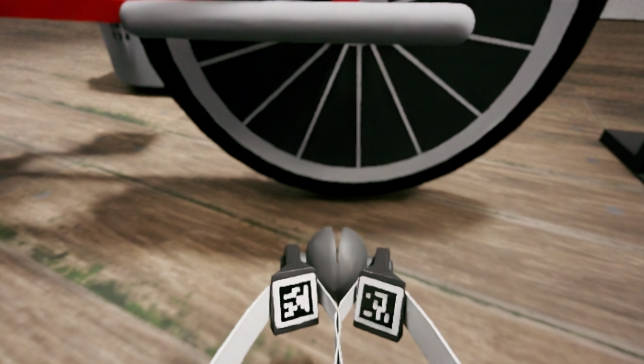

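Emit:
execute_actions(actions=[{"r2": {"joints": {"arm_m": 0.0, "lift_m": 0.35, "wrist_yaw_rad": 0.0}}}], cameras=[])

Emit:
execute_actions(actions=[{"r2": {"base": {"translate_m": -0.6}, "joints": {"wrist_yaw_rad": 3.0, "wrist_pitch_rad": -0.4}}}], cameras=["r2_head_camera"])

Scene clock: 564.60 s.
r1.base_odometry: x=-1.980 y=+2.258 heading=+2.898 (m, m, rad; r1's odometry frame)
r1.turned_by_wheels: +0.000 (rad since the last result)
r1.turned_by_imu: -0.001 (rad since the last result)
r1.base_tilt: forward=-0.4 right=+1.4 (deg)
r1.lidar_m: 3.30 2.11 1.94 1.96 2.41 4.62 4.69 3.10 0.50 0.48 0.48 4.10
r1.head_depth_mm: 2502 2458 1984 1674 1011 1070 1158 / 2585 2435 1987 1710 - - - / 2697 2436 1965 - 1107 1252 1139 / 2778 2431 1964 1701 960 1218 1142 / 2876 2447 1924 1632 870 1218 1129 / 2885 1393 1630 1626 1432 1199 1128 / 2998 2193 1958 1662 1425 1197 1127
r1.base_status: not commanded
r1.joint_positions: lift_m=+0.614 arm_m=+0.300 wrist_yaw_rad=+0.009 wrist_pitch_rad=-1.173 wrist_roll_rad=-1.576 gripper_m=+0.021 head_pan_rad=-1.577 head_tilt_rad=-0.890
r1.joint_status: not commanded
r1.motor_effort: left_wheel=+3(3) right_wheel=-4(4) lift_m=+36(36) arm_m=-4(4) wrist_yaw_rad=-9(8) wrist_pitch_rad=-13(13) wrist_roll_rad=+2(2) gripper_m=-14(15) head_pan_rad=+4(4) head_tilt_rad=-6(6) (%)
r1.hand_pose: x=-0.0206 y=-0.5226 z=+0.5077 quat_wxyz=(+0.833, +0.554, +0.005, +0.005) (m; r1's base frame)
r1.wrist_depth_mm: 509 537 95 107 120 713 740 / 520 541 98 109 124 853 984 / 525 390 202 116 132 891 - / 549 572 431 121 814 924 - / 555 609 648 125 134 972 - / 576 622 655 131 141 - - / 591 631 629 138 925 - -
r2.base_odometry: x=-0.706 y=+1.972 heading=+2.622 (m, m, rad; r2's odometry frame)
r2.turned_by_wheels: +0.000 (rad since the last result)
r2.turned_by_imu: -0.001 (rad since the last result)
r2.base_tilt: forward=-1.4 right=-2.3 (deg)
r2.lidar_m: 2.68 1.82 1.69 1.72 2.21 3.39 3.45 3.31 0.82 0.80 0.99 0.99
r2.head_depth_mm: 2579 2098 1811 1449 1377 1238 1123 / 2534 2060 1796 1567 1379 1227 1130 / 2521 2069 1774 1375 1366 1242 - / 2462 2067 1751 1319 1369 1243 - / 2463 1998 1055 1439 1351 1211 1099 / 2313 966 1111 1451 1351 1208 1096 / 860 1973 1255 1451 1338 1201 1092
r2.base_status: not commanded
r2.joint_positions: lift_m=+0.350 arm_m=+0.000 wrist_yaw_rad=-0.002 wrist_pitch_rad=-0.418 wrist_roll_rad=+0.001 gripper_m=+0.000 head_pan_rad=-1.563 head_tilt_rad=-0.988
r2.joint_status: all done
r2.motor_effort: left_wheel=-1(1) right_wheel=+2(2) lift_m=+31(33) arm_m=-6(5) wrist_yaw_rad=+2(6) wrist_pitch_rad=+6(6) wrist_roll_rad=+1(1) gripper_m=-3(2) head_pan_rad=-2(2) head_tilt_rad=-4(4) (%)
r2.hand_pose: x=-0.0219 y=-0.3698 z=+0.3624 quat_wxyz=(+0.691, +0.146, -0.692, -0.148) (m; r2's base frame)
r2.wrist_depth_mm: - - - - - - - / 580 - - 534 531 - - / 657 787 681 573 562 - - / 722 589 843 656 640 803 628 / 703 699 706 704 693 681 643 / 580 586 588 - 587 589 603 / 499 502 506 494 486 504 516
pictures: none
No camera images: the call's "cameras" was empty. Leave "cameras" out to get every camera's image.

Scene clock: 571.73 s.
r1.base_odometry: x=-1.980 y=+2.258 heading=+2.898 (m, m, rad; r1's odometry frame)
r1.turned_by_wheels: +0.000 (rad since the last result)
r1.turned_by_imu: -0.001 (rad since the last result)
r1.base_tilt: forward=-0.4 right=+1.5 (deg)
r1.lidar_m: 3.30 2.11 1.94 1.95 2.41 4.64 4.68 3.09 0.50 0.48 0.48 4.10
r1.head_depth_mm: 2505 2441 1993 1674 1011 1076 1152 / 2585 2442 2001 1707 - - - / 2691 2442 1980 - 1103 1248 1143 / 2828 2427 1979 1708 959 1220 1138 / 2868 2429 1978 1667 869 1223 1125 / 2926 2423 1962 1664 1435 1199 1125 / 2985 2406 1969 1654 1430 1203 1126
r1.base_status: not commanded
r1.joint_positions: lift_m=+0.614 arm_m=+0.300 wrist_yaw_rad=+0.009 wrist_pitch_rad=-1.173 wrist_roll_rad=-1.576 gripper_m=+0.021 head_pan_rad=-1.577 head_tilt_rad=-0.890
r1.joint_status: not commanded
r1.motor_effort: left_wheel=+3(3) right_wheel=-4(4) lift_m=+36(36) arm_m=-4(4) wrist_yaw_rad=-8(7) wrist_pitch_rad=-13(14) wrist_roll_rad=+2(2) gripper_m=-15(15) head_pan_rad=+4(4) head_tilt_rad=-6(7) (%)
r1.hand_pose: x=-0.0206 y=-0.5226 z=+0.5077 quat_wxyz=(+0.833, +0.554, +0.005, +0.005) (m; r1's base frame)
r1.wrist_depth_mm: 507 531 96 106 120 816 953 / 520 554 98 110 124 850 977 / 531 387 202 116 132 887 - / 550 583 428 122 815 915 - / 568 609 649 126 134 934 - / 562 624 659 131 141 - - / 591 641 621 138 920 - -
r2.base_odometry: x=-0.185 y=+1.674 heading=+2.622 (m, m, rad; r2's odometry frame)
r2.turned_by_wheels: +0.000 (rad since the last result)
r2.turned_by_imu: -0.001 (rad since the last result)
r2.base_tilt: forward=-1.5 right=-2.3 (deg)
r2.lidar_m: 3.06 2.08 1.95 1.98 2.54 2.85 2.90 3.03 2.80 2.84 0.88 1.44
r2.head_depth_mm: 2466 2110 1788 1559 1380 1231 1126 / 2540 2096 1781 1552 1375 1230 1135 / 2520 2070 1781 1424 1372 1238 - / 2453 2054 1742 1436 1355 1242 - / 2486 2033 1751 1446 1359 1226 1100 / 2477 2051 1724 1503 1342 1206 1094 / 2406 2009 1725 1425 1337 1202 1091
r2.base_status: done
r2.joint_positions: lift_m=+0.350 arm_m=+0.000 wrist_yaw_rad=+2.997 wrist_pitch_rad=-0.418 wrist_roll_rad=+0.001 gripper_m=+0.000 head_pan_rad=-1.563 head_tilt_rad=-0.988
r2.joint_status: all done
r2.motor_effort: left_wheel=-1(4) right_wheel=+2(3) lift_m=+31(31) arm_m=-5(6) wrist_yaw_rad=+3(4) wrist_pitch_rad=+6(6) wrist_roll_rad=+1(1) gripper_m=-3(2) head_pan_rad=-2(2) head_tilt_rad=-5(4) (%)
r2.hand_pose: x=+0.0111 y=+0.0767 z=+0.3624 quat_wxyz=(+0.197, +0.701, +0.096, +0.679) (m; r2's base frame)
r2.wrist_depth_mm: - - - - - - - / - - - - - - - / - - - - - - - / 891 868 874 883 899 905 885 / 707 699 706 748 709 704 724 / 587 589 - - 594 606 597 / 506 503 - - 492 508 511
pictures: r2_head_camera (sideways: a quarter turn clockwise sets it upright)
Images, in order (width x height): r2_head_camera 896x504.

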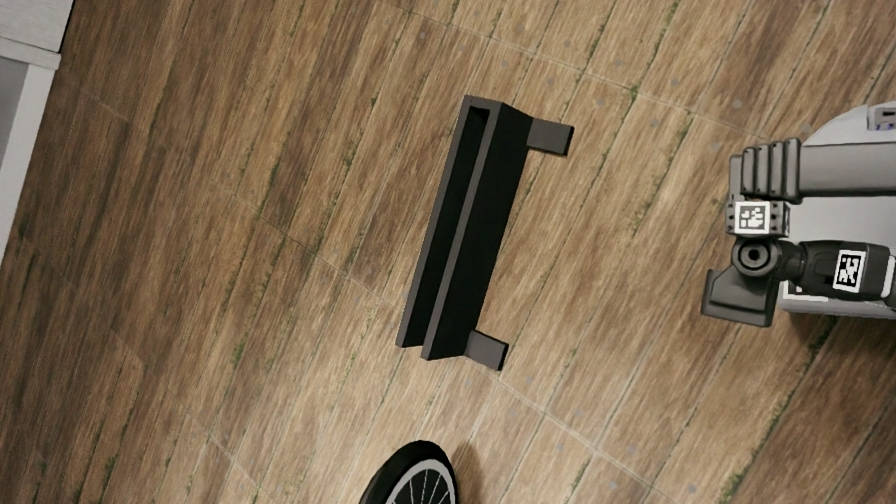

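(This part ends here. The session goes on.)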